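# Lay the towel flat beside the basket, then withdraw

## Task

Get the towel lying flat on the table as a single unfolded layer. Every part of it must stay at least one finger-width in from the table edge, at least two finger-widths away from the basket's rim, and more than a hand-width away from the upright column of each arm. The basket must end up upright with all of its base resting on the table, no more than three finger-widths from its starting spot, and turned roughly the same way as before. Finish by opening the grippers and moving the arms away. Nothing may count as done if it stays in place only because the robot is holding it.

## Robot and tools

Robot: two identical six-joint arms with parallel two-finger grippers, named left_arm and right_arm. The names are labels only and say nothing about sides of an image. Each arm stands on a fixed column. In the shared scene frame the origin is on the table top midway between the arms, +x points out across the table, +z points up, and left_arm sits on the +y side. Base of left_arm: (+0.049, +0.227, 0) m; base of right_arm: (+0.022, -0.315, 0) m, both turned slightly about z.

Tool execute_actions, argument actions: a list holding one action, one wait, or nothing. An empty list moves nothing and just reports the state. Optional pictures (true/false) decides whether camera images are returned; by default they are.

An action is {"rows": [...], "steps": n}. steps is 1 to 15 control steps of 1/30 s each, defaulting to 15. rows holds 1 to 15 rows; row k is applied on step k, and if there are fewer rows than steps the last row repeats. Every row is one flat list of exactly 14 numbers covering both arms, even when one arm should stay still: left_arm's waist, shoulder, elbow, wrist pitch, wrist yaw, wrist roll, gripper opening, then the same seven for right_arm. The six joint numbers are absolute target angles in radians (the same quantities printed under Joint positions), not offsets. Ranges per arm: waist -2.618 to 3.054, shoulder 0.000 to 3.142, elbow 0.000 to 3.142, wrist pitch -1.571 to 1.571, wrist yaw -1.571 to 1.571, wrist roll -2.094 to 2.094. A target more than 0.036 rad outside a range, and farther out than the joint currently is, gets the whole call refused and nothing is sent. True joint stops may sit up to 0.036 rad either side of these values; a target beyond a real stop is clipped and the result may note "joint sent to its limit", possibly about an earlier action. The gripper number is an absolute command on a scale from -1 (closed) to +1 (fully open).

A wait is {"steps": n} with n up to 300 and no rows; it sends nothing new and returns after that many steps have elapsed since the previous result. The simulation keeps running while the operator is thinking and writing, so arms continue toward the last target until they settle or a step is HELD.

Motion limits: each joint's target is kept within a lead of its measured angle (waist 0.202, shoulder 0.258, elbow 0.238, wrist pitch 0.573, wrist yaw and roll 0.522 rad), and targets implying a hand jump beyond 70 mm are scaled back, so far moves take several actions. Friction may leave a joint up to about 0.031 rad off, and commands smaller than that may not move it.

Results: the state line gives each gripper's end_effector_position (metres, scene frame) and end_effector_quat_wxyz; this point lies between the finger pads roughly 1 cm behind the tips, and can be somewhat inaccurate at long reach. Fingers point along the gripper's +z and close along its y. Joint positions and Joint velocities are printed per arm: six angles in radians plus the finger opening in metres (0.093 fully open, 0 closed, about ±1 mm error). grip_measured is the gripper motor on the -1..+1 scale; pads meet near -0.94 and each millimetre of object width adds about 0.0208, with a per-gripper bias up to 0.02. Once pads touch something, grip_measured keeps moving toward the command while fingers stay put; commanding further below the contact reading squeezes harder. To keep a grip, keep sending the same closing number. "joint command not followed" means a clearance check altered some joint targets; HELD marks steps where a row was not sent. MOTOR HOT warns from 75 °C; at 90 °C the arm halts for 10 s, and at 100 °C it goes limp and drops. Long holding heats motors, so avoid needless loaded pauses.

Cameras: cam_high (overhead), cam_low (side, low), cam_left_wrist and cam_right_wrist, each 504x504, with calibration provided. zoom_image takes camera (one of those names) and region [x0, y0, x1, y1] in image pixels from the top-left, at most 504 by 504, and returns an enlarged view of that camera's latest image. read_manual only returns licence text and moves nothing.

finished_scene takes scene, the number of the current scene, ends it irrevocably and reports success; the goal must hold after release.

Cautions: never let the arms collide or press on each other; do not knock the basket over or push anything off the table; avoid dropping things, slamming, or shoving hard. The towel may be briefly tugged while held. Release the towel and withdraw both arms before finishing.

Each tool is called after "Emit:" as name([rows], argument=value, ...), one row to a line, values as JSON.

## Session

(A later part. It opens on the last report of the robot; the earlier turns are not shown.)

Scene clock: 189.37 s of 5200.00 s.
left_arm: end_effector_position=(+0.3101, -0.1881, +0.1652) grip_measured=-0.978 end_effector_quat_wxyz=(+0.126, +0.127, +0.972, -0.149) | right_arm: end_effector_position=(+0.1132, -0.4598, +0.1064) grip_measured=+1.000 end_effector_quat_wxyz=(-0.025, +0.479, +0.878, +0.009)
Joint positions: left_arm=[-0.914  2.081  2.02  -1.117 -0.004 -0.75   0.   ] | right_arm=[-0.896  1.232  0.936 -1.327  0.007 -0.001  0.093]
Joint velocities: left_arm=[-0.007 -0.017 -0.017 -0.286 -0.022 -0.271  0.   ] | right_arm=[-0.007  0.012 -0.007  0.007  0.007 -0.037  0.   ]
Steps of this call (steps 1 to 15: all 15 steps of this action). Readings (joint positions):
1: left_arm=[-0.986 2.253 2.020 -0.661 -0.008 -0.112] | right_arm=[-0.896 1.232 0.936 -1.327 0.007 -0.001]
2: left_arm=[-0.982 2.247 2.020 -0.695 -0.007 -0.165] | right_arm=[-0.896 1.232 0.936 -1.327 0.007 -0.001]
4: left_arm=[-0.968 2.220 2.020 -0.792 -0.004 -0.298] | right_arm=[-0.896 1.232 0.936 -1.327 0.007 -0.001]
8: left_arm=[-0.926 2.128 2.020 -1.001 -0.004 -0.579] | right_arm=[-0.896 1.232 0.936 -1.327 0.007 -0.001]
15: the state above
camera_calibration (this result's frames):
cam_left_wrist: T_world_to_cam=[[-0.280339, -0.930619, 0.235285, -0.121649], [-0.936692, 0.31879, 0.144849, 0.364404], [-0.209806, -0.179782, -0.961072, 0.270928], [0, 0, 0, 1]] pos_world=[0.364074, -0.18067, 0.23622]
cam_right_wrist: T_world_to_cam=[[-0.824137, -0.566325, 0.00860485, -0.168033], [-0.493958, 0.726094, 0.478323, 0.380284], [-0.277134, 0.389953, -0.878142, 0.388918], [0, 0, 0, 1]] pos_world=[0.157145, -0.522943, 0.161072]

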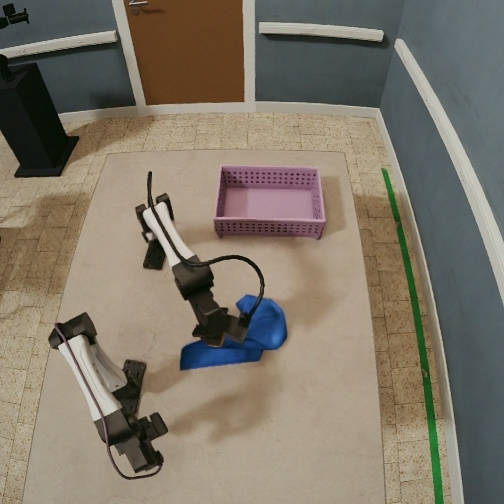

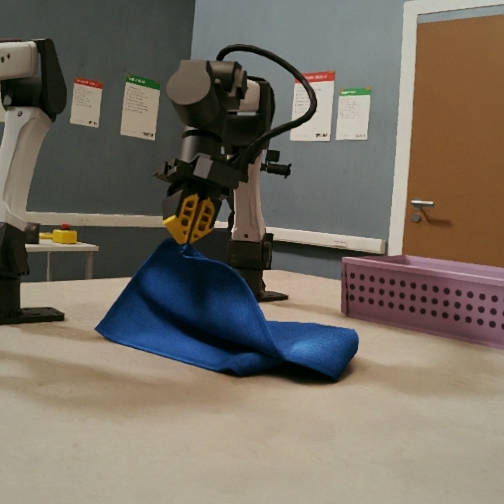

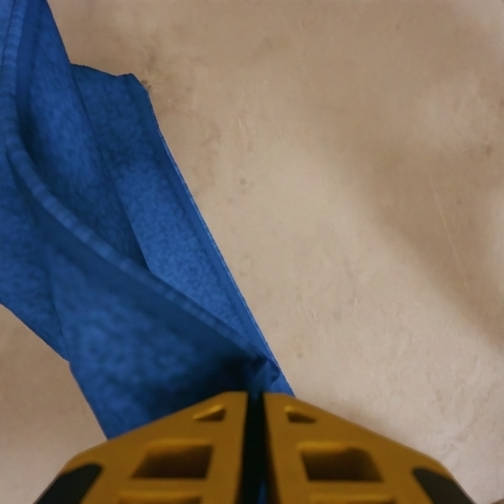

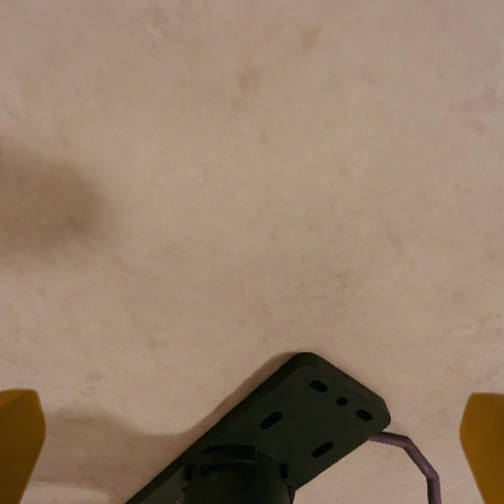

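Emit:
execute_actions([
  {"rows": [[-0.9,2.04,1.9,-1.15,0,-1.0,-1, -0.9,1.21,0.977,-1.338,0,0,1],[-0.89,2.01,1.84,-1.15,0,-1.1,-1, -0.9,1.21,0.977,-1.338,0,0,1],[-0.88,1.98,1.78,-1.14,0,-1.2,-1, -0.9,1.21,0.977,-1.338,0,0,1],[-0.87,1.95,1.72,-1.14,0,-1.3,-1, -0.9,1.21,0.977,-1.338,0,0,1],[-0.87,1.93,1.66,-1.13,0,-1.4,-1, -0.9,1.21,0.977,-1.338,0,0,1]], "steps": 10},
], pictures=false)

Emit:
execute_actions([
  {"rows": [[-0.86,1.89,1.56,-1.12,0,-1.55,-1, -0.6,1.21,0.977,-1.338,0,0,1],[-0.85,1.86,1.5,-1.11,0,-1.65,-1, -0.5,1.21,0.977,-1.338,0,0,1],[-0.84,1.83,1.44,-1.1,0,-1.75,-1, -0.4,1.21,0.977,-1.338,0,0,1],[-0.84,1.81,1.38,-1.1,0,-1.85,-1, -0.3,1.21,0.977,-1.338,0,0,1],[-0.834,1.79,1.32,-1.093,0,-1.95,-1, -0.2,1.21,0.977,-1.338,0,0,1],[-0.834,1.78,1.28,-1.093,0,-2.0,-1, -0.1,1.21,0.977,-1.338,0,0,1]], "steps": 15},
], pictures=false)

Emit:
execute_actions([
  {"steps": 10},
])

Scene clock: 199.70 s of 5200.00 s.
left_arm: end_effector_position=(+0.2809, -0.1086, +0.1091) grip_measured=-0.978 end_effector_quat_wxyz=(+0.033, -0.162, +0.984, -0.067) | right_arm: end_effector_position=(+0.1132, -0.4598, +0.1064) grip_measured=+1.000 end_effector_quat_wxyz=(-0.025, +0.479, +0.878, +0.009)
Joint positions: left_arm=[-0.871  1.956  1.679 -1.144 -0.003 -1.294  0.   ] | right_arm=[-0.896  1.232  0.936 -1.327  0.007 -0.001  0.093]
Joint velocities: left_arm=[-0.007 -0.017 -0.027  0.037 -0.022 -0.74   0.   ] | right_arm=[-0.007  0.002 -0.017 -0.022 -0.007  0.022  0.   ]
Steps of this call (steps 1 to 30: the robot went on to your last target; steps 31 to 120: nothing new was sent; then 6.00 s passed at rest; steps 121 to 130: all 10 steps of this action). Readings (joint positions):
121: left_arm=[-0.914 2.073 2.001 -1.135 -0.004 -0.827] | right_arm=[-0.896 1.232 0.936 -1.327 0.007 -0.001]
122: left_arm=[-0.913 2.056 1.961 -1.124 -0.004 -0.877] | right_arm=[-0.896 1.232 0.936 -1.327 0.007 -0.001]
124: left_arm=[-0.904 2.009 1.849 -1.119 -0.003 -1.006] | right_arm=[-0.896 1.232 0.936 -1.327 0.007 -0.001]
128: left_arm=[-0.875 1.956 1.690 -1.143 -0.003 -1.236] | right_arm=[-0.896 1.232 0.936 -1.327 0.007 -0.001]
130: the state above

Scene clock: 200.20 s of 5200.00 s.
left_arm: end_effector_position=(+0.2363, -0.0258, +0.0637) grip_measured=-0.978 end_effector_quat_wxyz=(-0.001, -0.487, +0.873, +0.018) | right_arm: end_effector_position=(+0.1927, -0.3502, +0.1095) grip_measured=+1.000 end_effector_quat_wxyz=(-0.019, +0.105, +0.994, +0.005)
Joint positions: left_arm=[-0.839  1.797  1.297 -1.107 -0.003 -1.954  0.   ] | right_arm=[-0.105  1.232  0.949 -1.327 -0.006  0.     0.093]
Joint velocities: left_arm=[ 0.017 -0.002  0.002 -0.007 -0.051 -0.227  0.   ] | right_arm=[ 0.012 -0.012 -0.012  0.081 -0.022 -0.022  0.   ]
Steps of this call (steps 1 to 15: all 15 steps of this action). Readings (joint positions):
1: left_arm=[-0.871 1.947 1.660 -1.129 -0.003 -1.339] | right_arm=[-0.863 1.232 0.936 -1.327 0.019 0.002]
2: left_arm=[-0.870 1.925 1.620 -1.111 -0.003 -1.396] | right_arm=[-0.794 1.232 0.937 -1.327 0.019 0.002]
4: left_arm=[-0.862 1.868 1.511 -1.095 -0.003 -1.536] | right_arm=[-0.642 1.232 0.942 -1.327 0.014 0.002]
8: left_arm=[-0.840 1.797 1.324 -1.107 -0.003 -1.800] | right_arm=[-0.338 1.232 0.949 -1.327 0.008 0.001]
15: the state above

Scene clock: 200.53 s of 5200.00 s.
left_arm: end_effector_position=(+0.2365, -0.0260, +0.0637) grip_measured=-0.978 end_effector_quat_wxyz=(-0.000, -0.503, +0.864, +0.017) | right_arm: end_effector_position=(+0.1927, -0.3502, +0.1095) grip_measured=+1.000 end_effector_quat_wxyz=(-0.019, +0.105, +0.994, +0.005)
Joint positions: left_arm=[-0.839  1.797  1.297 -1.106 -0.003 -1.989  0.   ] | right_arm=[-0.105  1.232  0.949 -1.327 -0.006  0.     0.093]
Joint velocities: left_arm=[-0.022  0.002 -0.007 -0.022  0.037 -0.007  0.   ] | right_arm=[ 0.007 -0.002 -0.022 -0.022 -0.007 -0.037  0.   ]
Steps of this call (steps 1 to 10: the robot went on to your last target). Readings (joint positions):
1: left_arm=[-0.839 1.797 1.297 -1.106 -0.003 -1.962] | right_arm=[-0.105 1.232 0.949 -1.327 -0.006 0.000]
2: left_arm=[-0.839 1.797 1.297 -1.106 -0.003 -1.968] | right_arm=[-0.105 1.232 0.949 -1.327 -0.006 0.000]
4: left_arm=[-0.839 1.797 1.297 -1.106 -0.003 -1.977] | right_arm=[-0.105 1.232 0.949 -1.327 -0.006 0.000]
8: left_arm=[-0.839 1.797 1.297 -1.106 -0.003 -1.987] | right_arm=[-0.105 1.232 0.949 -1.327 -0.006 0.000]
10: the state above
camera_calibration (this result's frames):
cam_left_wrist: T_world_to_cam=[[0.867887, -0.493642, -0.055579, -0.209256], [-0.429728, -0.802188, 0.414521, 0.0922427], [-0.24921, -0.335874, -0.908341, 0.188968], [0, 0, 0, 1]] pos_world=[0.268343, 0.0341678, 0.121781]
cam_right_wrist: T_world_to_cam=[[-0.179108, -0.983822, -0.00388782, -0.309629], [-0.870504, 0.156635, 0.46657, 0.212888], [-0.458413, 0.086951, -0.884476, 0.30046], [0, 0, 0, 1]] pos_world=[0.267598, -0.364091, 0.165218]

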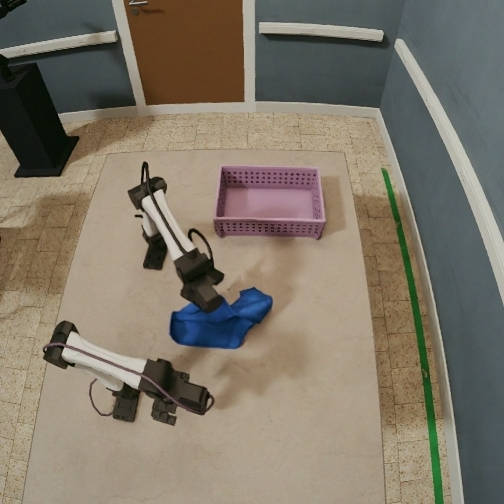

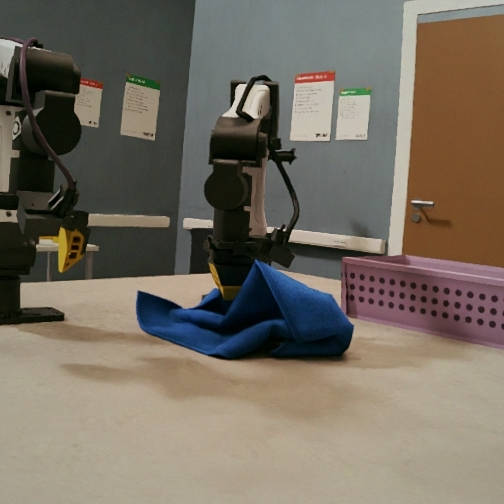

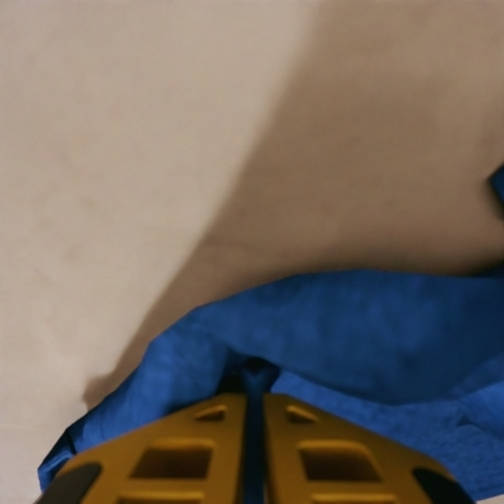

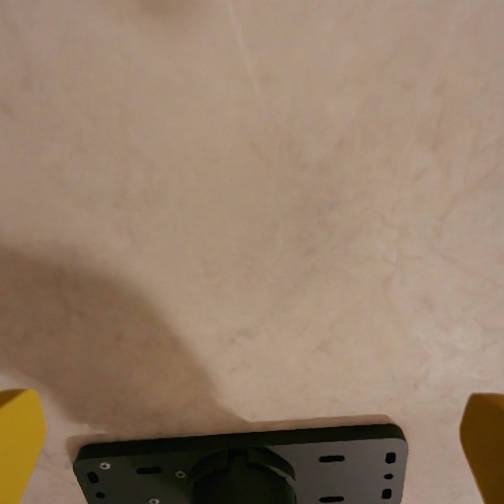

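Emit:
zoom_image(camera="cam_high", region=[150, 260, 290, 370])

Emit:
zoom_image(camera="cam_low", region=[110, 240, 370, 380])

Region (150, 260, 290, 370) of cam_high's 504x504 image, scaled by 3.600, with more detail than that image has; it fills the top 396 rows of this view, and the rest is white.

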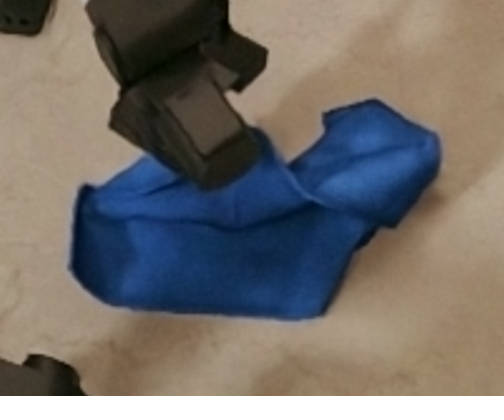

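Region (110, 240, 370, 380) of cam_low's 504x504 image, scaled by 1.938, with more detail than that image has; it fills the top 271 rows of this view, and the rest is white.

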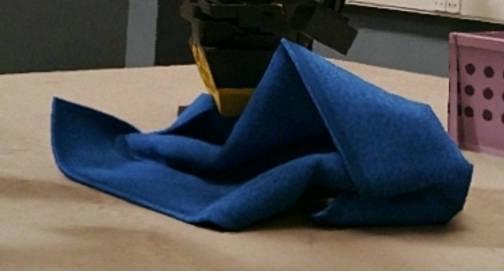

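Emit:
execute_actions(actions=[])

Scene clock: 208.47 s of 5200.00 s.
left_arm: end_effector_position=(+0.2365, -0.0260, +0.0637) grip_measured=-0.978 end_effector_quat_wxyz=(-0.000, -0.504, +0.863, +0.017) | right_arm: end_effector_position=(+0.1927, -0.3502, +0.1095) grip_measured=+1.000 end_effector_quat_wxyz=(-0.019, +0.105, +0.994, +0.005)
Joint positions: left_arm=[-0.839  1.797  1.297 -1.106 -0.003 -1.993  0.   ] | right_arm=[-0.105  1.232  0.949 -1.327 -0.006  0.     0.093]
Joint velocities: left_arm=[ 0.002  0.007 -0.017 -0.051 -0.051  0.007  0.   ] | right_arm=[ 0.002  0.002 -0.027 -0.037  0.007 -0.066  0.   ]
Steps of this call (steps 1 to 30: the robot went on to your last target; steps 31 to 120: nothing new was sent; then 3.93 s passed at rest). Readings (joint positions):
1: left_arm=[-0.839 1.797 1.297 -1.106 -0.003 -1.990] | right_arm=[-0.105 1.232 0.949 -1.327 -0.006 0.000]
2: left_arm=[-0.839 1.797 1.297 -1.106 -0.003 -1.991] | right_arm=[-0.105 1.232 0.949 -1.327 -0.006 0.000]
4: left_arm=[-0.839 1.797 1.297 -1.106 -0.003 -1.991] | right_arm=[-0.105 1.232 0.949 -1.327 -0.006 0.000]
8: left_arm=[-0.839 1.797 1.297 -1.106 -0.003 -1.992] | right_arm=[-0.105 1.232 0.949 -1.327 -0.006 0.000]
120: the state above
All arms were judged still, so your last target was given up. Only a new action makes them travel on or press farther. Fingers that are still opening or closing keep moving.
camera_calibration (this result's frames):
cam_left_wrist: T_world_to_cam=[[0.869957, -0.489994, -0.0555068, -0.209655], [-0.426412, -0.804015, 0.414407, 0.0914184], [-0.247685, -0.336847, -0.908398, 0.188586], [0, 0, 0, 1]] pos_world=[0.268083, 0.0342965, 0.121789]
cam_right_wrist: T_world_to_cam=[[-0.179108, -0.983822, -0.00388782, -0.309629], [-0.870504, 0.156635, 0.46657, 0.212888], [-0.458413, 0.086951, -0.884476, 0.30046], [0, 0, 0, 1]] pos_world=[0.267598, -0.364091, 0.165218]

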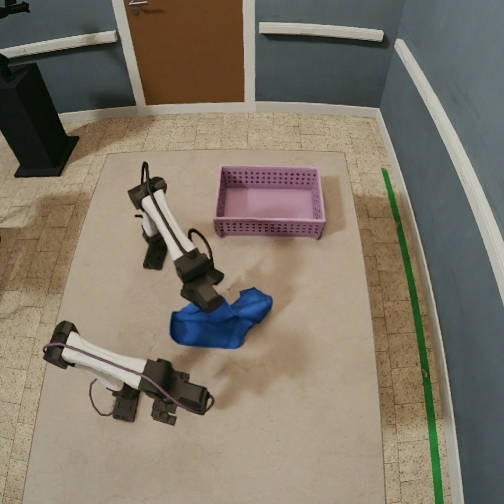

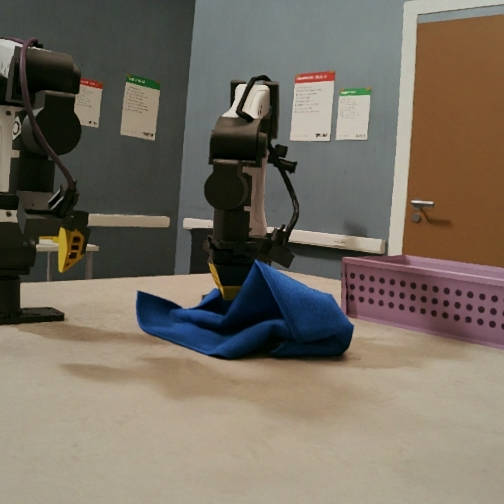

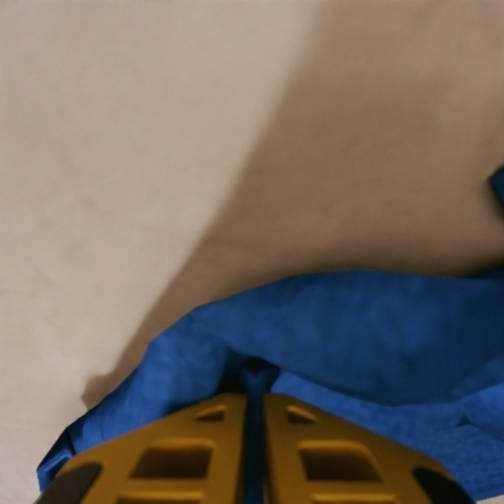

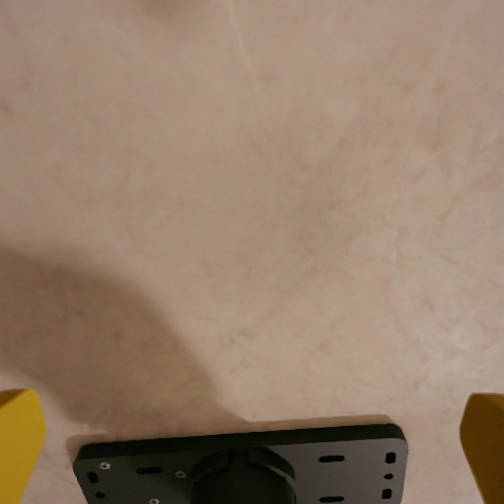

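Emit:
execute_actions([
  {"rows": [[-0.834,1.78,1.28,-1.093,0,-2.0,-1, 0.35,0.94,0.76,-1.02,0,2.0,0.3]], "steps": 15},
], pictures=false)

Emit:
execute_actions([
  {"rows": [[-0.834,1.78,1.28,-1.093,0,-2.0,-1, 0.45,0.94,0.76,-1.02,0,2.0,0.3],[-0.834,1.78,1.28,-1.093,0,-2.0,-1, 0.55,0.94,0.76,-1.02,0,2.0,0.3],[-0.834,1.78,1.28,-1.093,0,-2.0,-1, 0.65,0.94,0.76,-1.02,0,2.0,0.3],[-0.834,1.78,1.28,-1.093,0,-2.0,-1, 0.75,0.94,0.76,-1.02,0,2.0,0.3],[-0.834,1.78,1.28,-1.093,0,-2.0,-1, 1.095,0.94,0.76,-1.02,0,2.0,0.3]], "steps": 15},
], pictures=false)

Emit:
execute_actions([
  {"steps": 10},
])

Scene clock: 246.20 s of 5200.00 s.
left_arm: end_effector_position=(+0.2365, -0.0260, +0.0637) grip_measured=-0.978 end_effector_quat_wxyz=(-0.000, -0.504, +0.863, +0.017) | right_arm: end_effector_position=(+0.2189, -0.2661, +0.1208) grip_measured=+0.302 end_effector_quat_wxyz=(+0.114, +0.579, +0.795, +0.139)
Joint positions: left_arm=[-0.839  1.797  1.297 -1.106 -0.003 -1.993  0.   ] | right_arm=[ 0.341  0.948  0.786 -1.047 -0.007  1.497  0.06 ]
Joint velocities: left_arm=[-0.002 -0.007 -0.002  0.007  0.007  0.007  0.   ] | right_arm=[-0.002  0.007 -0.012  0.081  0.007  2.806  0.   ]
Steps of this call (steps 1 to 90: nothing new was sent; then 34.23 s passed at rest; steps 91 to 105: all 15 steps of this action). Readings (joint positions):
91: left_arm=[-0.839 1.797 1.297 -1.106 -0.003 -1.993] | right_arm=[-0.071 1.193 0.912 -1.268 0.007 0.088]
92: left_arm=[-0.839 1.797 1.297 -1.106 -0.003 -1.993] | right_arm=[0.000 1.121 0.853 -1.200 0.010 0.191]
94: left_arm=[-0.839 1.797 1.297 -1.106 -0.003 -1.993] | right_arm=[0.157 0.996 0.792 -1.156 0.005 0.392]
98: left_arm=[-0.839 1.797 1.297 -1.106 -0.003 -1.993] | right_arm=[0.337 0.948 0.786 -1.087 -0.007 0.792]
105: the state above

Scene clock: 246.70 s of 5200.00 s.
left_arm: end_effector_position=(+0.2365, -0.0260, +0.0637) grip_measured=-0.978 end_effector_quat_wxyz=(-0.000, -0.504, +0.863, +0.017) | right_arm: end_effector_position=(+0.1355, -0.1413, +0.1225) grip_measured=+0.302 end_effector_quat_wxyz=(+0.013, +0.468, +0.863, +0.189)
Joint positions: left_arm=[-0.839  1.797  1.297 -1.106 -0.003 -1.993  0.   ] | right_arm=[ 1.087  0.948  0.786 -1.027 -0.009  1.977  0.06 ]
Joint velocities: left_arm=[ 0.012  0.007 -0.007  0.007 -0.066 -0.081  0.   ] | right_arm=[ 0.002  0.032 -0.007  0.095 -0.066  0.095 -0.001]
Steps of this call (steps 1 to 15: all 15 steps of this action). Readings (joint positions):
1: left_arm=[-0.839 1.797 1.297 -1.106 -0.003 -1.993] | right_arm=[0.360 0.948 0.786 -1.045 0.000 1.595]
2: left_arm=[-0.839 1.797 1.297 -1.106 -0.003 -1.993] | right_arm=[0.412 0.948 0.786 -1.044 0.007 1.677]
4: left_arm=[-0.839 1.797 1.297 -1.106 -0.003 -1.993] | right_arm=[0.560 0.948 0.786 -1.039 0.006 1.792]
8: left_arm=[-0.839 1.797 1.297 -1.106 -0.003 -1.993] | right_arm=[0.864 0.948 0.786 -1.029 0.002 1.912]
15: the state above

Scene clock: 247.03 s of 5200.00 s.
left_arm: end_effector_position=(+0.2365, -0.0260, +0.0637) grip_measured=-0.978 end_effector_quat_wxyz=(-0.000, -0.504, +0.863, +0.017) | right_arm: end_effector_position=(+0.1355, -0.1413, +0.1225) grip_measured=+0.302 end_effector_quat_wxyz=(+0.011, +0.475, +0.860, +0.189)
Joint positions: left_arm=[-0.839  1.797  1.297 -1.106 -0.003 -1.993  0.   ] | right_arm=[ 1.087  0.948  0.786 -1.027 -0.009  1.993  0.06 ]
Joint velocities: left_arm=[-0.007 -0.002 -0.007 -0.051  0.022  0.007  0.   ] | right_arm=[ 0.002 -0.002 -0.002  0.022  0.051  0.051  0.   ]
Steps of this call (steps 1 to 10: the robot went on to your last target). Readings (joint positions):
1: left_arm=[-0.839 1.797 1.297 -1.106 -0.003 -1.993] | right_arm=[1.087 0.948 0.786 -1.027 -0.009 1.981]
2: left_arm=[-0.839 1.797 1.297 -1.106 -0.003 -1.993] | right_arm=[1.087 0.948 0.786 -1.027 -0.009 1.984]
4: left_arm=[-0.839 1.797 1.297 -1.106 -0.003 -1.993] | right_arm=[1.087 0.948 0.786 -1.027 -0.009 1.988]
8: left_arm=[-0.839 1.797 1.297 -1.106 -0.003 -1.993] | right_arm=[1.087 0.948 0.786 -1.027 -0.009 1.992]
10: the state above
camera_calibration (this result's frames):
cam_left_wrist: T_world_to_cam=[[0.869957, -0.489994, -0.0555068, -0.209655], [-0.426412, -0.804015, 0.414407, 0.0914184], [-0.247685, -0.336847, -0.908398, 0.188586], [0, 0, 0, 1]] pos_world=[0.268083, 0.0342965, 0.121789]
cam_right_wrist: T_world_to_cam=[[-0.795813, -0.502741, -0.337539, 0.0781512], [-0.601475, 0.591773, 0.536687, 0.140828], [-0.0700679, 0.630124, -0.773327, 0.278082], [0, 0, 0, 1]] pos_world=[0.166383, -0.219274, 0.165847]

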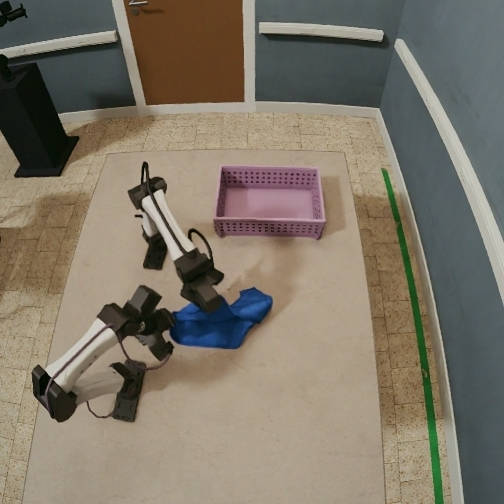

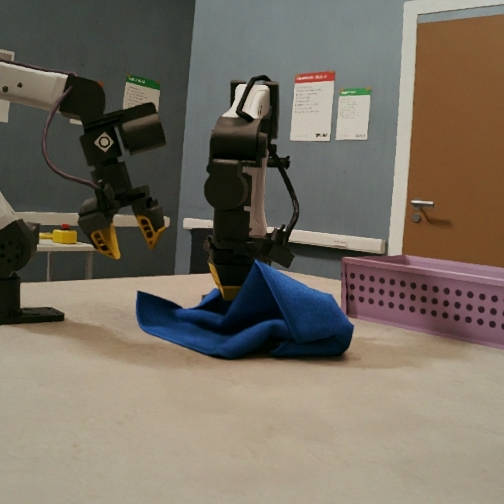

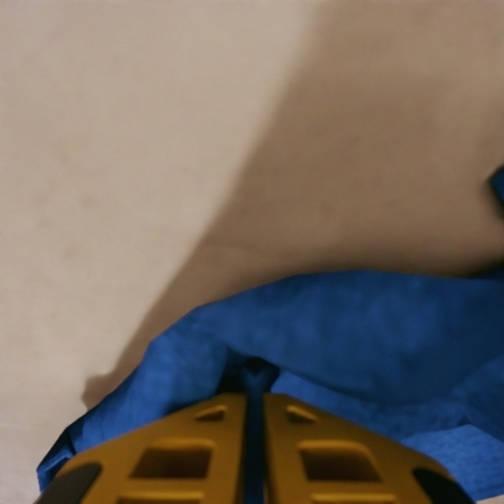

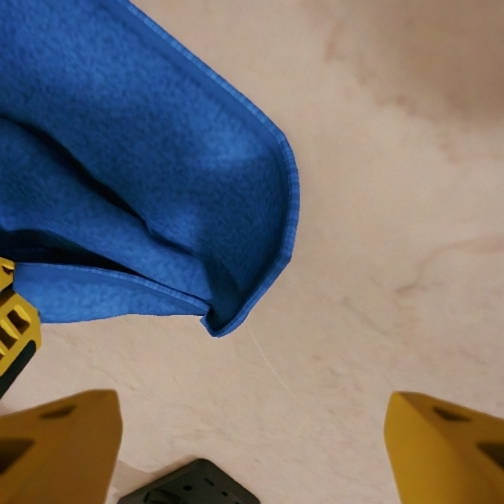

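Emit:
execute_actions([
  {"rows": [[-0.834,1.78,1.28,-1.093,0,-2.0,-1, 1.12,0.975,0.73,-0.95,0,2.0,0.3],[-0.834,1.78,1.28,-1.093,0,-2.0,-1, 1.12,0.99,0.70,-0.89,0,2.0,0.3],[-0.834,1.78,1.28,-1.093,0,-2.0,-1, 1.12,1.0,0.67,-0.84,0,2.0,0.3],[-0.834,1.78,1.28,-1.093,0,-2.0,-1, 1.12,1.015,0.64,-0.80,0,2.0,0.3],[-0.834,1.78,1.28,-1.093,0,-2.0,-1, 1.12,1.03,0.613,-0.80,0,2.0,0.3]], "steps": 15},
])

Scene clock: 268.93 s of 5200.00 s.
left_arm: end_effector_position=(+0.2365, -0.0260, +0.0637) grip_measured=-0.978 end_effector_quat_wxyz=(-0.000, -0.504, +0.863, +0.017) | right_arm: end_effector_position=(+0.1347, -0.1344, +0.0713) grip_measured=+0.302 end_effector_quat_wxyz=(+0.009, +0.467, +0.867, +0.172)
Joint positions: left_arm=[-0.839  1.797  1.297 -1.106 -0.003 -1.993  0.   ] | right_arm=[ 1.109  1.019  0.623 -0.829 -0.007  1.995  0.06 ]
Joint velocities: left_arm=[-0.007  0.012 -0.007  0.022  0.007  0.007  0.   ] | right_arm=[-0.017 -0.007 -0.002  0.168 -0.095 -0.007  0.   ]
Steps of this call (steps 1 to 30: the robot went on to your last target; steps 31 to 120: nothing new was sent; then 17.40 s passed at rest; steps 121 to 135: all 15 steps of this action). Readings (joint positions):
121: left_arm=[-0.839 1.797 1.297 -1.106 -0.003 -1.993] | right_arm=[1.091 0.948 0.780 -1.017 -0.007 1.995]
122: left_arm=[-0.839 1.797 1.297 -1.106 -0.003 -1.993] | right_arm=[1.098 0.948 0.766 -0.995 -0.007 1.995]
124: left_arm=[-0.839 1.797 1.297 -1.106 -0.003 -1.993] | right_arm=[1.107 0.961 0.720 -0.933 -0.007 1.995]
128: left_arm=[-0.839 1.797 1.297 -1.106 -0.003 -1.993] | right_arm=[1.109 1.015 0.632 -0.867 -0.007 1.995]
135: the state above
camera_calibration (this result's frames):
cam_left_wrist: T_world_to_cam=[[0.869957, -0.489994, -0.0555068, -0.209655], [-0.426412, -0.804015, 0.414407, 0.0914184], [-0.247685, -0.336847, -0.908398, 0.188586], [0, 0, 0, 1]] pos_world=[0.268083, 0.0342965, 0.121789]
cam_right_wrist: T_world_to_cam=[[-0.791295, -0.528192, -0.308003, 0.0575688], [-0.603799, 0.595669, 0.529722, 0.165076], [-0.0963266, 0.605138, -0.790271, 0.235479], [0, 0, 0, 1]] pos_world=[0.16791, -0.210421, 0.116379]

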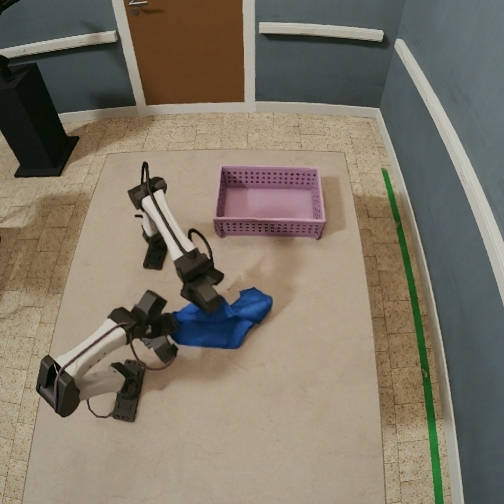

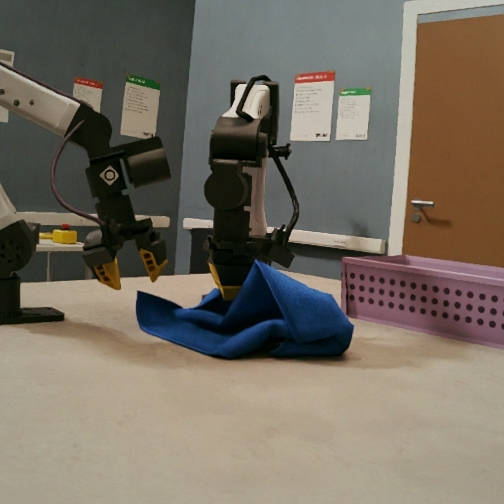

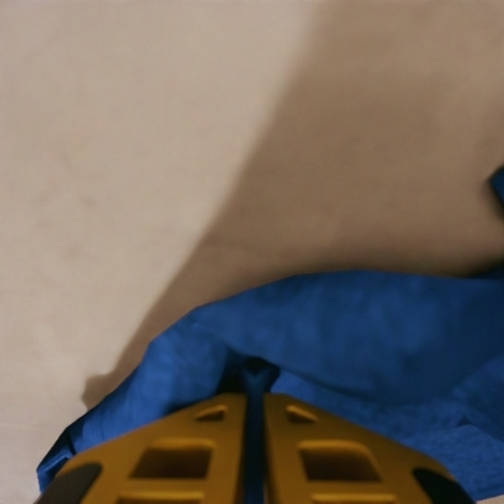

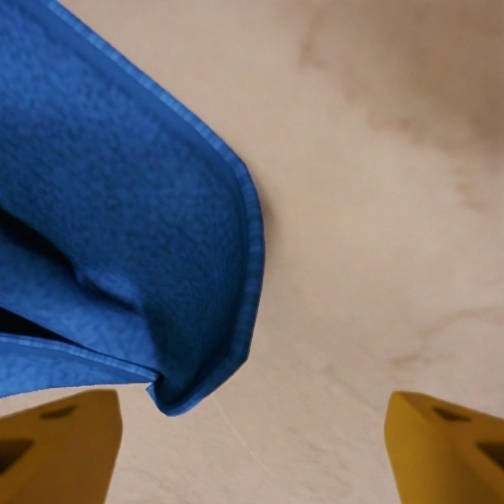

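Emit:
execute_actions([
  {"rows": [[-0.834,1.78,1.28,-1.093,0,-2.0,-1, 1.07,1.03,0.60,-0.72,0,2.0,0.3],[-0.834,1.78,1.28,-1.093,0,-2.0,-1, 1.07,1.045,0.585,-0.67,0,2.0,0.3],[-0.834,1.78,1.28,-1.093,0,-2.0,-1, 1.07,1.06,0.57,-0.63,0,2.0,0.3],[-0.834,1.78,1.28,-1.093,0,-2.0,-1, 1.07,1.075,0.55,-0.59,0,2.0,0.3],[-0.834,1.78,1.28,-1.093,0,-2.0,-1, 1.07,1.09,0.535,-0.59,0,2.0,0.3],[-0.834,1.78,1.28,-1.093,0,-2.0,-1, 1.07,1.105,0.52,-0.59,0,2.0,0.3],[-0.834,1.78,1.28,-1.093,0,-2.0,-1, 1.07,1.12,0.503,-0.59,0,2.0,0.3]], "steps": 15},
], pictures=false)

Emit:
execute_actions([
  {"steps": 8},
])

Scene clock: 281.83 s of 5200.00 s.
left_arm: end_effector_position=(+0.2365, -0.0260, +0.0637) grip_measured=-0.978 end_effector_quat_wxyz=(-0.000, -0.504, +0.863, +0.017) | right_arm: end_effector_position=(+0.1461, -0.1286, +0.0364) grip_measured=+0.302 end_effector_quat_wxyz=(+0.012, +0.479, +0.859, +0.179)
Joint positions: left_arm=[-0.839  1.797  1.297 -1.106 -0.003 -1.993  0.   ] | right_arm=[ 1.081  1.106  0.517 -0.621 -0.007  1.996  0.06 ]
Joint velocities: left_arm=[-0.012 -0.007 -0.002 -0.022  0.022 -0.051  0.   ] | right_arm=[ 0.007 -0.007  0.027  0.154 -0.022 -0.022 -0.001]
Steps of this call (steps 1 to 30: the robot went on to your last target; steps 31 to 120: nothing new was sent; then 8.40 s passed at rest; steps 121 to 135: all 15 steps of this action). Readings (joint positions):
121: left_arm=[-0.839 1.797 1.297 -1.106 -0.003 -1.993] | right_arm=[1.104 1.019 0.622 -0.809 -0.008 1.996]
122: left_arm=[-0.839 1.797 1.297 -1.106 -0.003 -1.993] | right_arm=[1.095 1.019 0.618 -0.788 -0.008 1.996]
124: left_arm=[-0.839 1.797 1.297 -1.106 -0.003 -1.993] | right_arm=[1.083 1.028 0.602 -0.728 -0.007 1.996]
128: left_arm=[-0.839 1.797 1.297 -1.106 -0.003 -1.993] | right_arm=[1.081 1.085 0.546 -0.644 -0.007 1.996]
135: the state above

Scene clock: 282.10 s of 5200.00 s.
left_arm: end_effector_position=(+0.2365, -0.0260, +0.0637) grip_measured=-0.978 end_effector_quat_wxyz=(-0.000, -0.504, +0.863, +0.017) | right_arm: end_effector_position=(+0.1476, -0.1264, +0.0374) grip_measured=+0.302 end_effector_quat_wxyz=(+0.012, +0.479, +0.858, +0.185)
Joint positions: left_arm=[-0.839  1.797  1.297 -1.106 -0.003 -1.993  0.   ] | right_arm=[ 1.081  1.106  0.517 -0.609 -0.007  1.996  0.06 ]
Joint velocities: left_arm=[-0.002 -0.002 -0.002  0.066  0.007 -0.037  0.   ] | right_arm=[-0.002 -0.012  0.012 -0.022  0.022 -0.022 -0.   ]
Steps of this call (steps 1 to 8: the robot went on to your last target). Readings (joint positions):
1: left_arm=[-0.839 1.797 1.297 -1.106 -0.003 -1.993] | right_arm=[1.081 1.106 0.517 -0.618 -0.007 1.996]
2: left_arm=[-0.839 1.797 1.297 -1.106 -0.003 -1.993] | right_arm=[1.081 1.106 0.517 -0.616 -0.007 1.996]
4: left_arm=[-0.839 1.797 1.297 -1.106 -0.003 -1.993] | right_arm=[1.081 1.106 0.517 -0.613 -0.007 1.996]
8: the state above
camera_calibration (this result's frames):
cam_left_wrist: T_world_to_cam=[[0.869957, -0.489994, -0.0555068, -0.209655], [-0.426412, -0.804015, 0.414407, 0.0914184], [-0.247685, -0.336847, -0.908398, 0.188586], [0, 0, 0, 1]] pos_world=[0.268083, 0.0342965, 0.121789]
cam_right_wrist: T_world_to_cam=[[-0.801632, -0.498121, -0.330546, 0.0677545], [-0.594035, 0.601622, 0.534016, 0.185143], [-0.0671412, 0.624441, -0.778181, 0.20275], [0, 0, 0, 1]] pos_world=[0.177909, -0.204242, 0.0813025]

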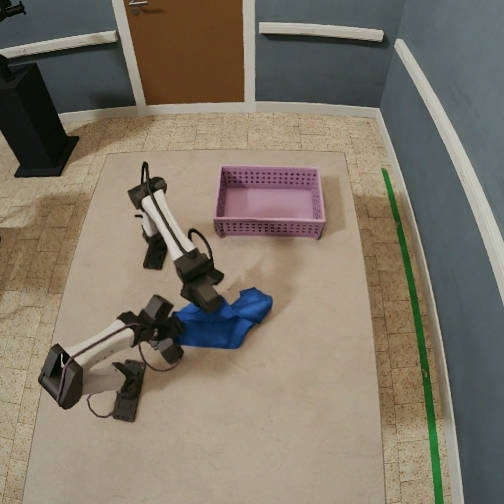

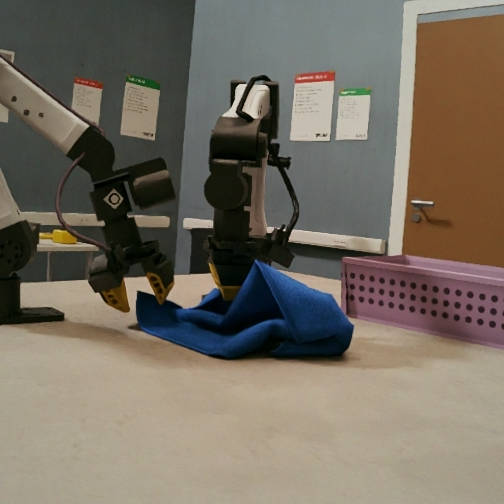

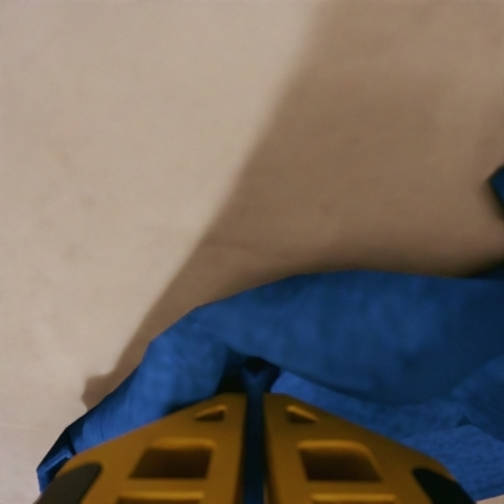

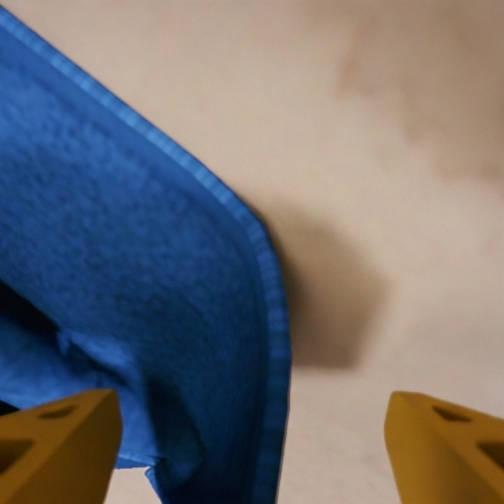

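The corner is between the fingers. Close.

Emit:
execute_actions([
  {"rows": [[-0.834,1.78,1.28,-1.093,0,-2.0,-1, 1.07,1.12,0.503,-0.59,0,2.0,0.0],[-0.834,1.78,1.28,-1.093,0,-2.0,-1, 1.07,1.12,0.503,-0.59,0,2.0,-0.2],[-0.834,1.78,1.28,-1.093,0,-2.0,-1, 1.07,1.12,0.503,-0.59,0,2.0,-0.4],[-0.834,1.78,1.28,-1.093,0,-2.0,-1, 1.07,1.12,0.503,-0.59,0,2.0,-0.6],[-0.834,1.78,1.28,-1.093,0,-2.0,-1, 1.07,1.12,0.503,-0.59,0,2.0,-0.8],[-0.834,1.78,1.28,-1.093,0,-2.0,-1, 1.07,1.12,0.503,-0.59,0,2.0,-1]], "steps": 15},
])

Scene clock: 286.23 s of 5200.00 s.
left_arm: end_effector_position=(+0.2365, -0.0260, +0.0637) grip_measured=-0.978 end_effector_quat_wxyz=(-0.000, -0.504, +0.863, +0.017) | right_arm: end_effector_position=(+0.1479, -0.1260, +0.0376) grip_measured=-0.975 end_effector_quat_wxyz=(+0.013, +0.479, +0.858, +0.186)
Joint positions: left_arm=[-0.839  1.797  1.297 -1.106 -0.003 -1.993  0.   ] | right_arm=[ 1.081  1.106  0.517 -0.607 -0.007  1.996  0.   ]
Joint velocities: left_arm=[-0.002  0.002  0.007 -0.022 -0.081 -0.037  0.   ] | right_arm=[ 0.002  0.002 -0.012 -0.022 -0.037 -0.022  0.   ]
Steps of this call (steps 1 to 30: the robot went on to your last target; steps 31 to 109: nothing new was sent; steps 110 to 124: all 15 steps of this action). Readings (joint positions):
110: left_arm=[-0.839 1.797 1.297 -1.106 -0.003 -1.993] | right_arm=[1.081 1.106 0.517 -0.608 -0.007 1.996]
111: left_arm=[-0.839 1.797 1.297 -1.106 -0.003 -1.993] | right_arm=[1.081 1.106 0.517 -0.608 -0.007 1.996]
113: left_arm=[-0.839 1.797 1.297 -1.106 -0.003 -1.993] | right_arm=[1.081 1.106 0.517 -0.608 -0.007 1.996]
117: left_arm=[-0.839 1.797 1.297 -1.106 -0.003 -1.993] | right_arm=[1.081 1.106 0.517 -0.608 -0.007 1.996]
124: the state above
camera_calibration (this result's frames):
cam_left_wrist: T_world_to_cam=[[0.869957, -0.489994, -0.0555068, -0.209655], [-0.426412, -0.804015, 0.414407, 0.0914184], [-0.247685, -0.336847, -0.908398, 0.188586], [0, 0, 0, 1]] pos_world=[0.268083, 0.0342965, 0.121789]
cam_right_wrist: T_world_to_cam=[[-0.801423, -0.497183, -0.332461, 0.0684258], [-0.594444, 0.600779, 0.53451, 0.184885], [-0.0660136, 0.625998, -0.777025, 0.202645], [0, 0, 0, 1]] pos_world=[0.178119, -0.203911, 0.0813865]

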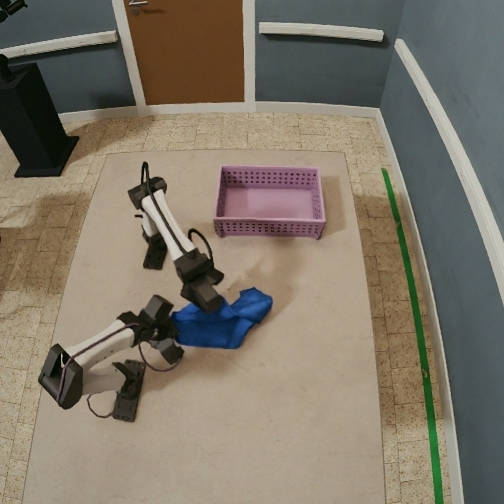

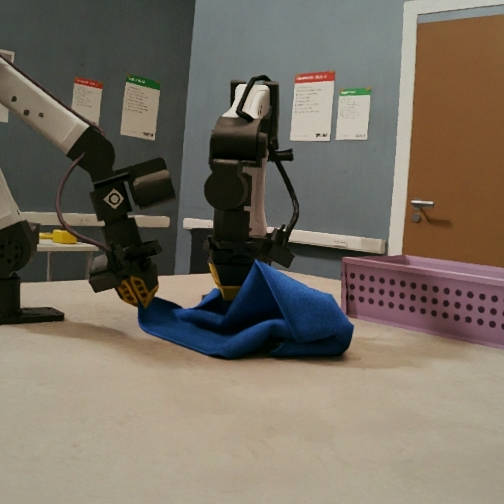

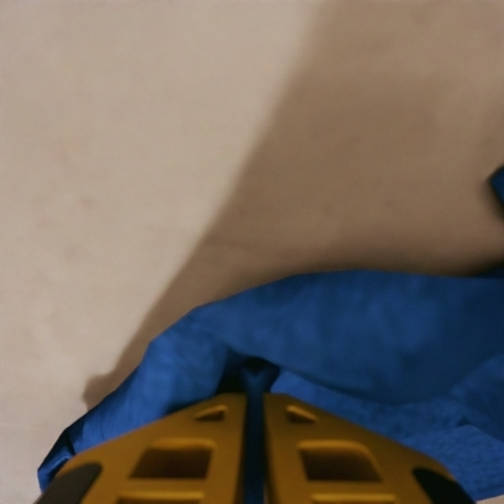

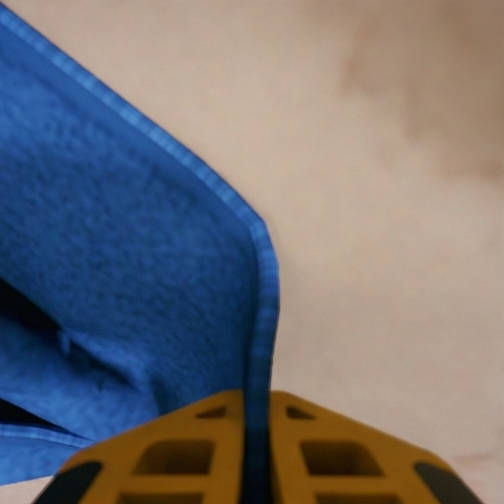

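Emit:
execute_actions([
  {"rows": [[-0.811,1.773,1.29,-1.11,0,-2.0,-1, 1.043,1.11,0.6,-0.62,0,2.0,-1],[-0.784,1.75,1.29,-1.12,0,-2.0,-1, 1.006,1.13,0.66,-0.65,0,2.0,-1],[-0.756,1.727,1.29,-1.13,0,-2.01,-1, 0.968,1.16,0.72,-0.69,0,2.01,-1],[-0.731,1.703,1.29,-1.14,0,-2.01,-1, 0.934,1.19,0.78,-0.74,0,2.01,-1],[-0.707,1.68,1.29,-1.14,0,-2.02,-1, 0.901,1.22,0.835,-0.79,0,2.02,-1],[-0.684,1.656,1.29,-1.15,0,-2.02,-1, 0.87,1.255,0.89,-0.84,0,2.02,-1],[-0.662,1.633,1.29,-1.16,0,-2.03,-1, 0.84,1.29,0.945,-0.885,0,2.03,-1],[-0.643,1.609,1.29,-1.17,0,-2.03,-1, 0.814,1.32,1.0,-0.93,0,2.03,-1],[-0.626,1.586,1.29,-1.18,0,-2.04,-1, 0.791,1.35,1.055,-0.97,0,2.04,-1],[-0.61,1.562,1.29,-1.19,0,-2.04,-1, 0.769,1.385,1.11,-1.01,0,2.04,-1],[-0.596,1.539,1.29,-1.2,0,-2.05,-1, 0.75,1.413,1.16,-1.05,0,2.05,-1],[-0.585,1.515,1.29,-1.21,0,-2.05,-1, 0.735,1.44,1.21,-1.09,0,2.05,-1],[-0.577,1.492,1.3,-1.22,0,-2.05,-1, 0.724,1.468,1.26,-1.13,0,2.05,-1],[-0.569,1.468,1.31,-1.23,0,-2.05,-1, 0.713,1.496,1.31,-1.17,0,2.05,-1],[-0.563,1.45,1.32,-1.24,0,-2.05,-1, 0.705,1.52,1.355,-1.207,0,2.05,-1]], "steps": 15},
], pictures=false)

Emit:
execute_actions([
  {"rows": [[-0.554,1.44,1.33,-1.24,0,-2.05,-1, 0.697,1.52,1.38,-1.2,0,2.04,-1],[-0.544,1.43,1.35,-1.23,0,-2.04,-1, 0.689,1.51,1.4,-1.19,0,2.03,-1],[-0.535,1.42,1.37,-1.22,0,-2.04,-1, 0.68,1.5,1.42,-1.18,0,2.03,-1],[-0.525,1.41,1.39,-1.21,0,-2.03,-1, 0.672,1.49,1.445,-1.17,0,2.02,-1],[-0.516,1.4,1.41,-1.2,0,-2.02,-1, 0.664,1.48,1.47,-1.16,0,2.01,-1],[-0.506,1.39,1.435,-1.18,0,-2.02,-1, 0.656,1.47,1.49,-1.15,0,2.0,-1],[-0.497,1.385,1.46,-1.17,0,-2.01,-1, 0.648,1.465,1.515,-1.14,0,1.99,-1],[-0.487,1.375,1.48,-1.16,0,-2.0,-1, 0.639,1.455,1.54,-1.13,0,1.98,-1],[-0.478,1.37,1.5,-1.14,0,-2.0,-1, 0.631,1.45,1.56,-1.12,0,1.98,-1],[-0.468,1.36,1.525,-1.13,0,-1.99,-1, 0.623,1.44,1.58,-1.11,0,1.97,-1],[-0.459,1.35,1.55,-1.12,0,-1.98,-1, 0.615,1.43,1.605,-1.09,0,1.96,-1],[-0.449,1.345,1.57,-1.11,0,-1.98,-1, 0.607,1.425,1.63,-1.08,0,1.95,-1],[-0.44,1.335,1.59,-1.09,0,-1.97,-1, 0.598,1.415,1.65,-1.07,0,1.94,-1],[-0.43,1.33,1.61,-1.08,0,-1.96,-1, 0.59,1.41,1.67,-1.06,0,1.93,-1],[-0.421,1.32,1.635,-1.07,0,-1.96,-1, 0.582,1.4,1.695,-1.05,0,1.93,-1]], "steps": 15},
], pictures=false)

Emit:
execute_actions([
  {"steps": 15},
])

Scene clock: 330.53 s of 5200.00 s.
left_arm: end_effector_position=(+0.2818, +0.0403, +0.1477) grip_measured=-0.979 end_effector_quat_wxyz=(+0.019, -0.626, +0.774, -0.090) | right_arm: end_effector_position=(+0.2826, -0.1255, +0.1549) grip_measured=-0.975 end_effector_quat_wxyz=(+0.036, +0.639, +0.751, +0.162)
Joint positions: left_arm=[-0.579  1.5    1.297 -1.183  0.001 -2.036  0.   ] | right_arm=[ 0.729  1.462  1.254 -1.03  -0.006  2.036  0.   ]
Joint velocities: left_arm=[ 0.164 -0.618 -0.007 -0.286  0.007 -0.154  0.   ] | right_arm=[-0.31   0.799  1.311 -1.106  0.037 -0.007  0.   ]
Steps of this call (steps 1 to 15: the robot went on to your last target; steps 16 to 110: nothing new was sent; then 40.13 s passed at rest; steps 111 to 125: all 15 steps of this action). Readings (joint positions):
111: left_arm=[-0.837 1.797 1.297 -1.106 -0.003 -1.993] | right_arm=[1.076 1.106 0.524 -0.614 -0.008 1.996]
112: left_arm=[-0.830 1.794 1.297 -1.106 -0.001 -1.993] | right_arm=[1.061 1.108 0.546 -0.633 -0.010 1.997]
114: left_arm=[-0.795 1.775 1.297 -1.109 0.003 -1.996] | right_arm=[1.002 1.136 0.639 -0.679 -0.011 2.000]
118: left_arm=[-0.684 1.678 1.297 -1.119 0.004 -2.010] | right_arm=[0.871 1.246 0.892 -0.775 -0.010 2.012]
125: the state above

Scene clock: 331.03 s of 5200.00 s.
left_arm: end_effector_position=(+0.3400, +0.0518, +0.2904) grip_measured=-0.979 end_effector_quat_wxyz=(-0.097, +0.625, -0.710, +0.308) | right_arm: end_effector_position=(+0.3401, -0.1390, +0.2867) grip_measured=-0.975 end_effector_quat_wxyz=(+0.104, +0.632, +0.705, +0.304)
Joint positions: left_arm=[-0.445  1.357  1.571 -1.126  0.001 -1.986  0.   ] | right_arm=[ 0.606  1.444  1.627 -1.101 -0.006  1.965  0.   ]
Joint velocities: left_arm=[ 0.266 -0.217  0.623  0.3   -0.022  0.095  0.   ] | right_arm=[-0.237 -0.261  0.672  0.242 -0.022 -0.183  0.   ]
Steps of this call (steps 1 to 15: all 15 steps of this action). Readings (joint positions):
1: left_arm=[-0.573 1.481 1.297 -1.192 0.001 -2.037] | right_arm=[0.719 1.484 1.295 -1.061 -0.006 2.037]
2: left_arm=[-0.566 1.465 1.301 -1.202 0.001 -2.038] | right_arm=[0.710 1.499 1.326 -1.081 -0.006 2.036]
4: left_arm=[-0.550 1.445 1.328 -1.211 0.001 -2.037] | right_arm=[0.695 1.503 1.371 -1.110 -0.006 2.035]
8: left_arm=[-0.512 1.416 1.413 -1.199 0.001 -2.025] | right_arm=[0.664 1.500 1.468 -1.129 -0.006 2.015]
15: the state above

Scene clock: 331.53 s of 5200.00 s.
left_arm: end_effector_position=(+0.3472, +0.0536, +0.3256) grip_measured=-0.979 end_effector_quat_wxyz=(-0.122, +0.609, -0.696, +0.362) | right_arm: end_effector_position=(+0.3452, -0.1420, +0.3244) grip_measured=-0.975 end_effector_quat_wxyz=(+0.130, +0.613, +0.693, +0.356)
Joint positions: left_arm=[-0.43   1.326  1.617 -1.079  0.001 -1.965  0.   ] | right_arm=[ 0.592  1.407  1.677 -1.063 -0.006  1.938  0.   ]
Joint velocities: left_arm=[ 0.007 -0.017  0.007 -0.022 -0.007 -0.051  0.   ] | right_arm=[-0.002  0.002 -0.012  0.037 -0.037 -0.007  0.   ]
Steps of this call (steps 1 to 15: the robot went on to your last target). Readings (joint positions):
1: left_arm=[-0.437 1.350 1.590 -1.113 0.001 -1.982] | right_arm=[0.599 1.434 1.647 -1.091 -0.006 1.960]
2: left_arm=[-0.432 1.341 1.603 -1.101 0.001 -1.978] | right_arm=[0.594 1.425 1.661 -1.081 -0.006 1.955]
4: left_arm=[-0.430 1.329 1.616 -1.085 0.001 -1.973] | right_arm=[0.592 1.410 1.675 -1.068 -0.006 1.948]
8: left_arm=[-0.430 1.326 1.617 -1.080 0.001 -1.968] | right_arm=[0.592 1.407 1.677 -1.063 -0.006 1.942]
15: the state above
camera_calibration (this result's frames):
cam_left_wrist: T_world_to_cam=[[0.773803, -0.00663454, 0.633392, -0.469291], [-0.461548, -0.690751, 0.556629, 0.0539009], [0.433823, -0.723062, -0.537567, 0.144038], [0, 0, 0, 1]] pos_world=[0.325529, 0.138267, 0.344672]
cam_right_wrist: T_world_to_cam=[[-0.752488, -0.0239433, -0.658171, 0.469883], [-0.479086, 0.705635, 0.522069, 0.137627], [0.451928, 0.708171, -0.542453, 0.205257], [0, 0, 0, 1]] pos_world=[0.326755, -0.231221, 0.348755]

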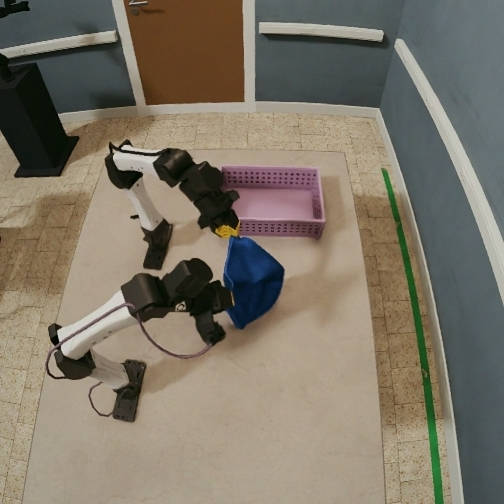

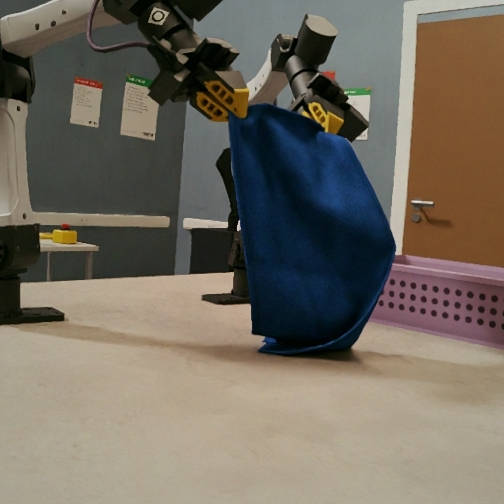

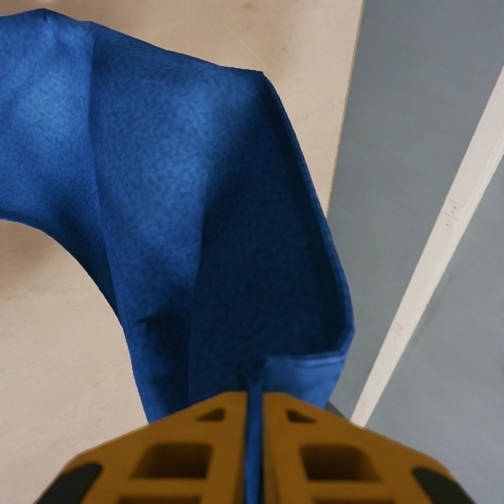

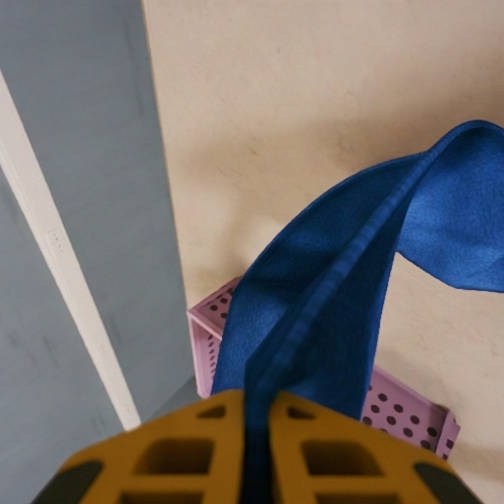

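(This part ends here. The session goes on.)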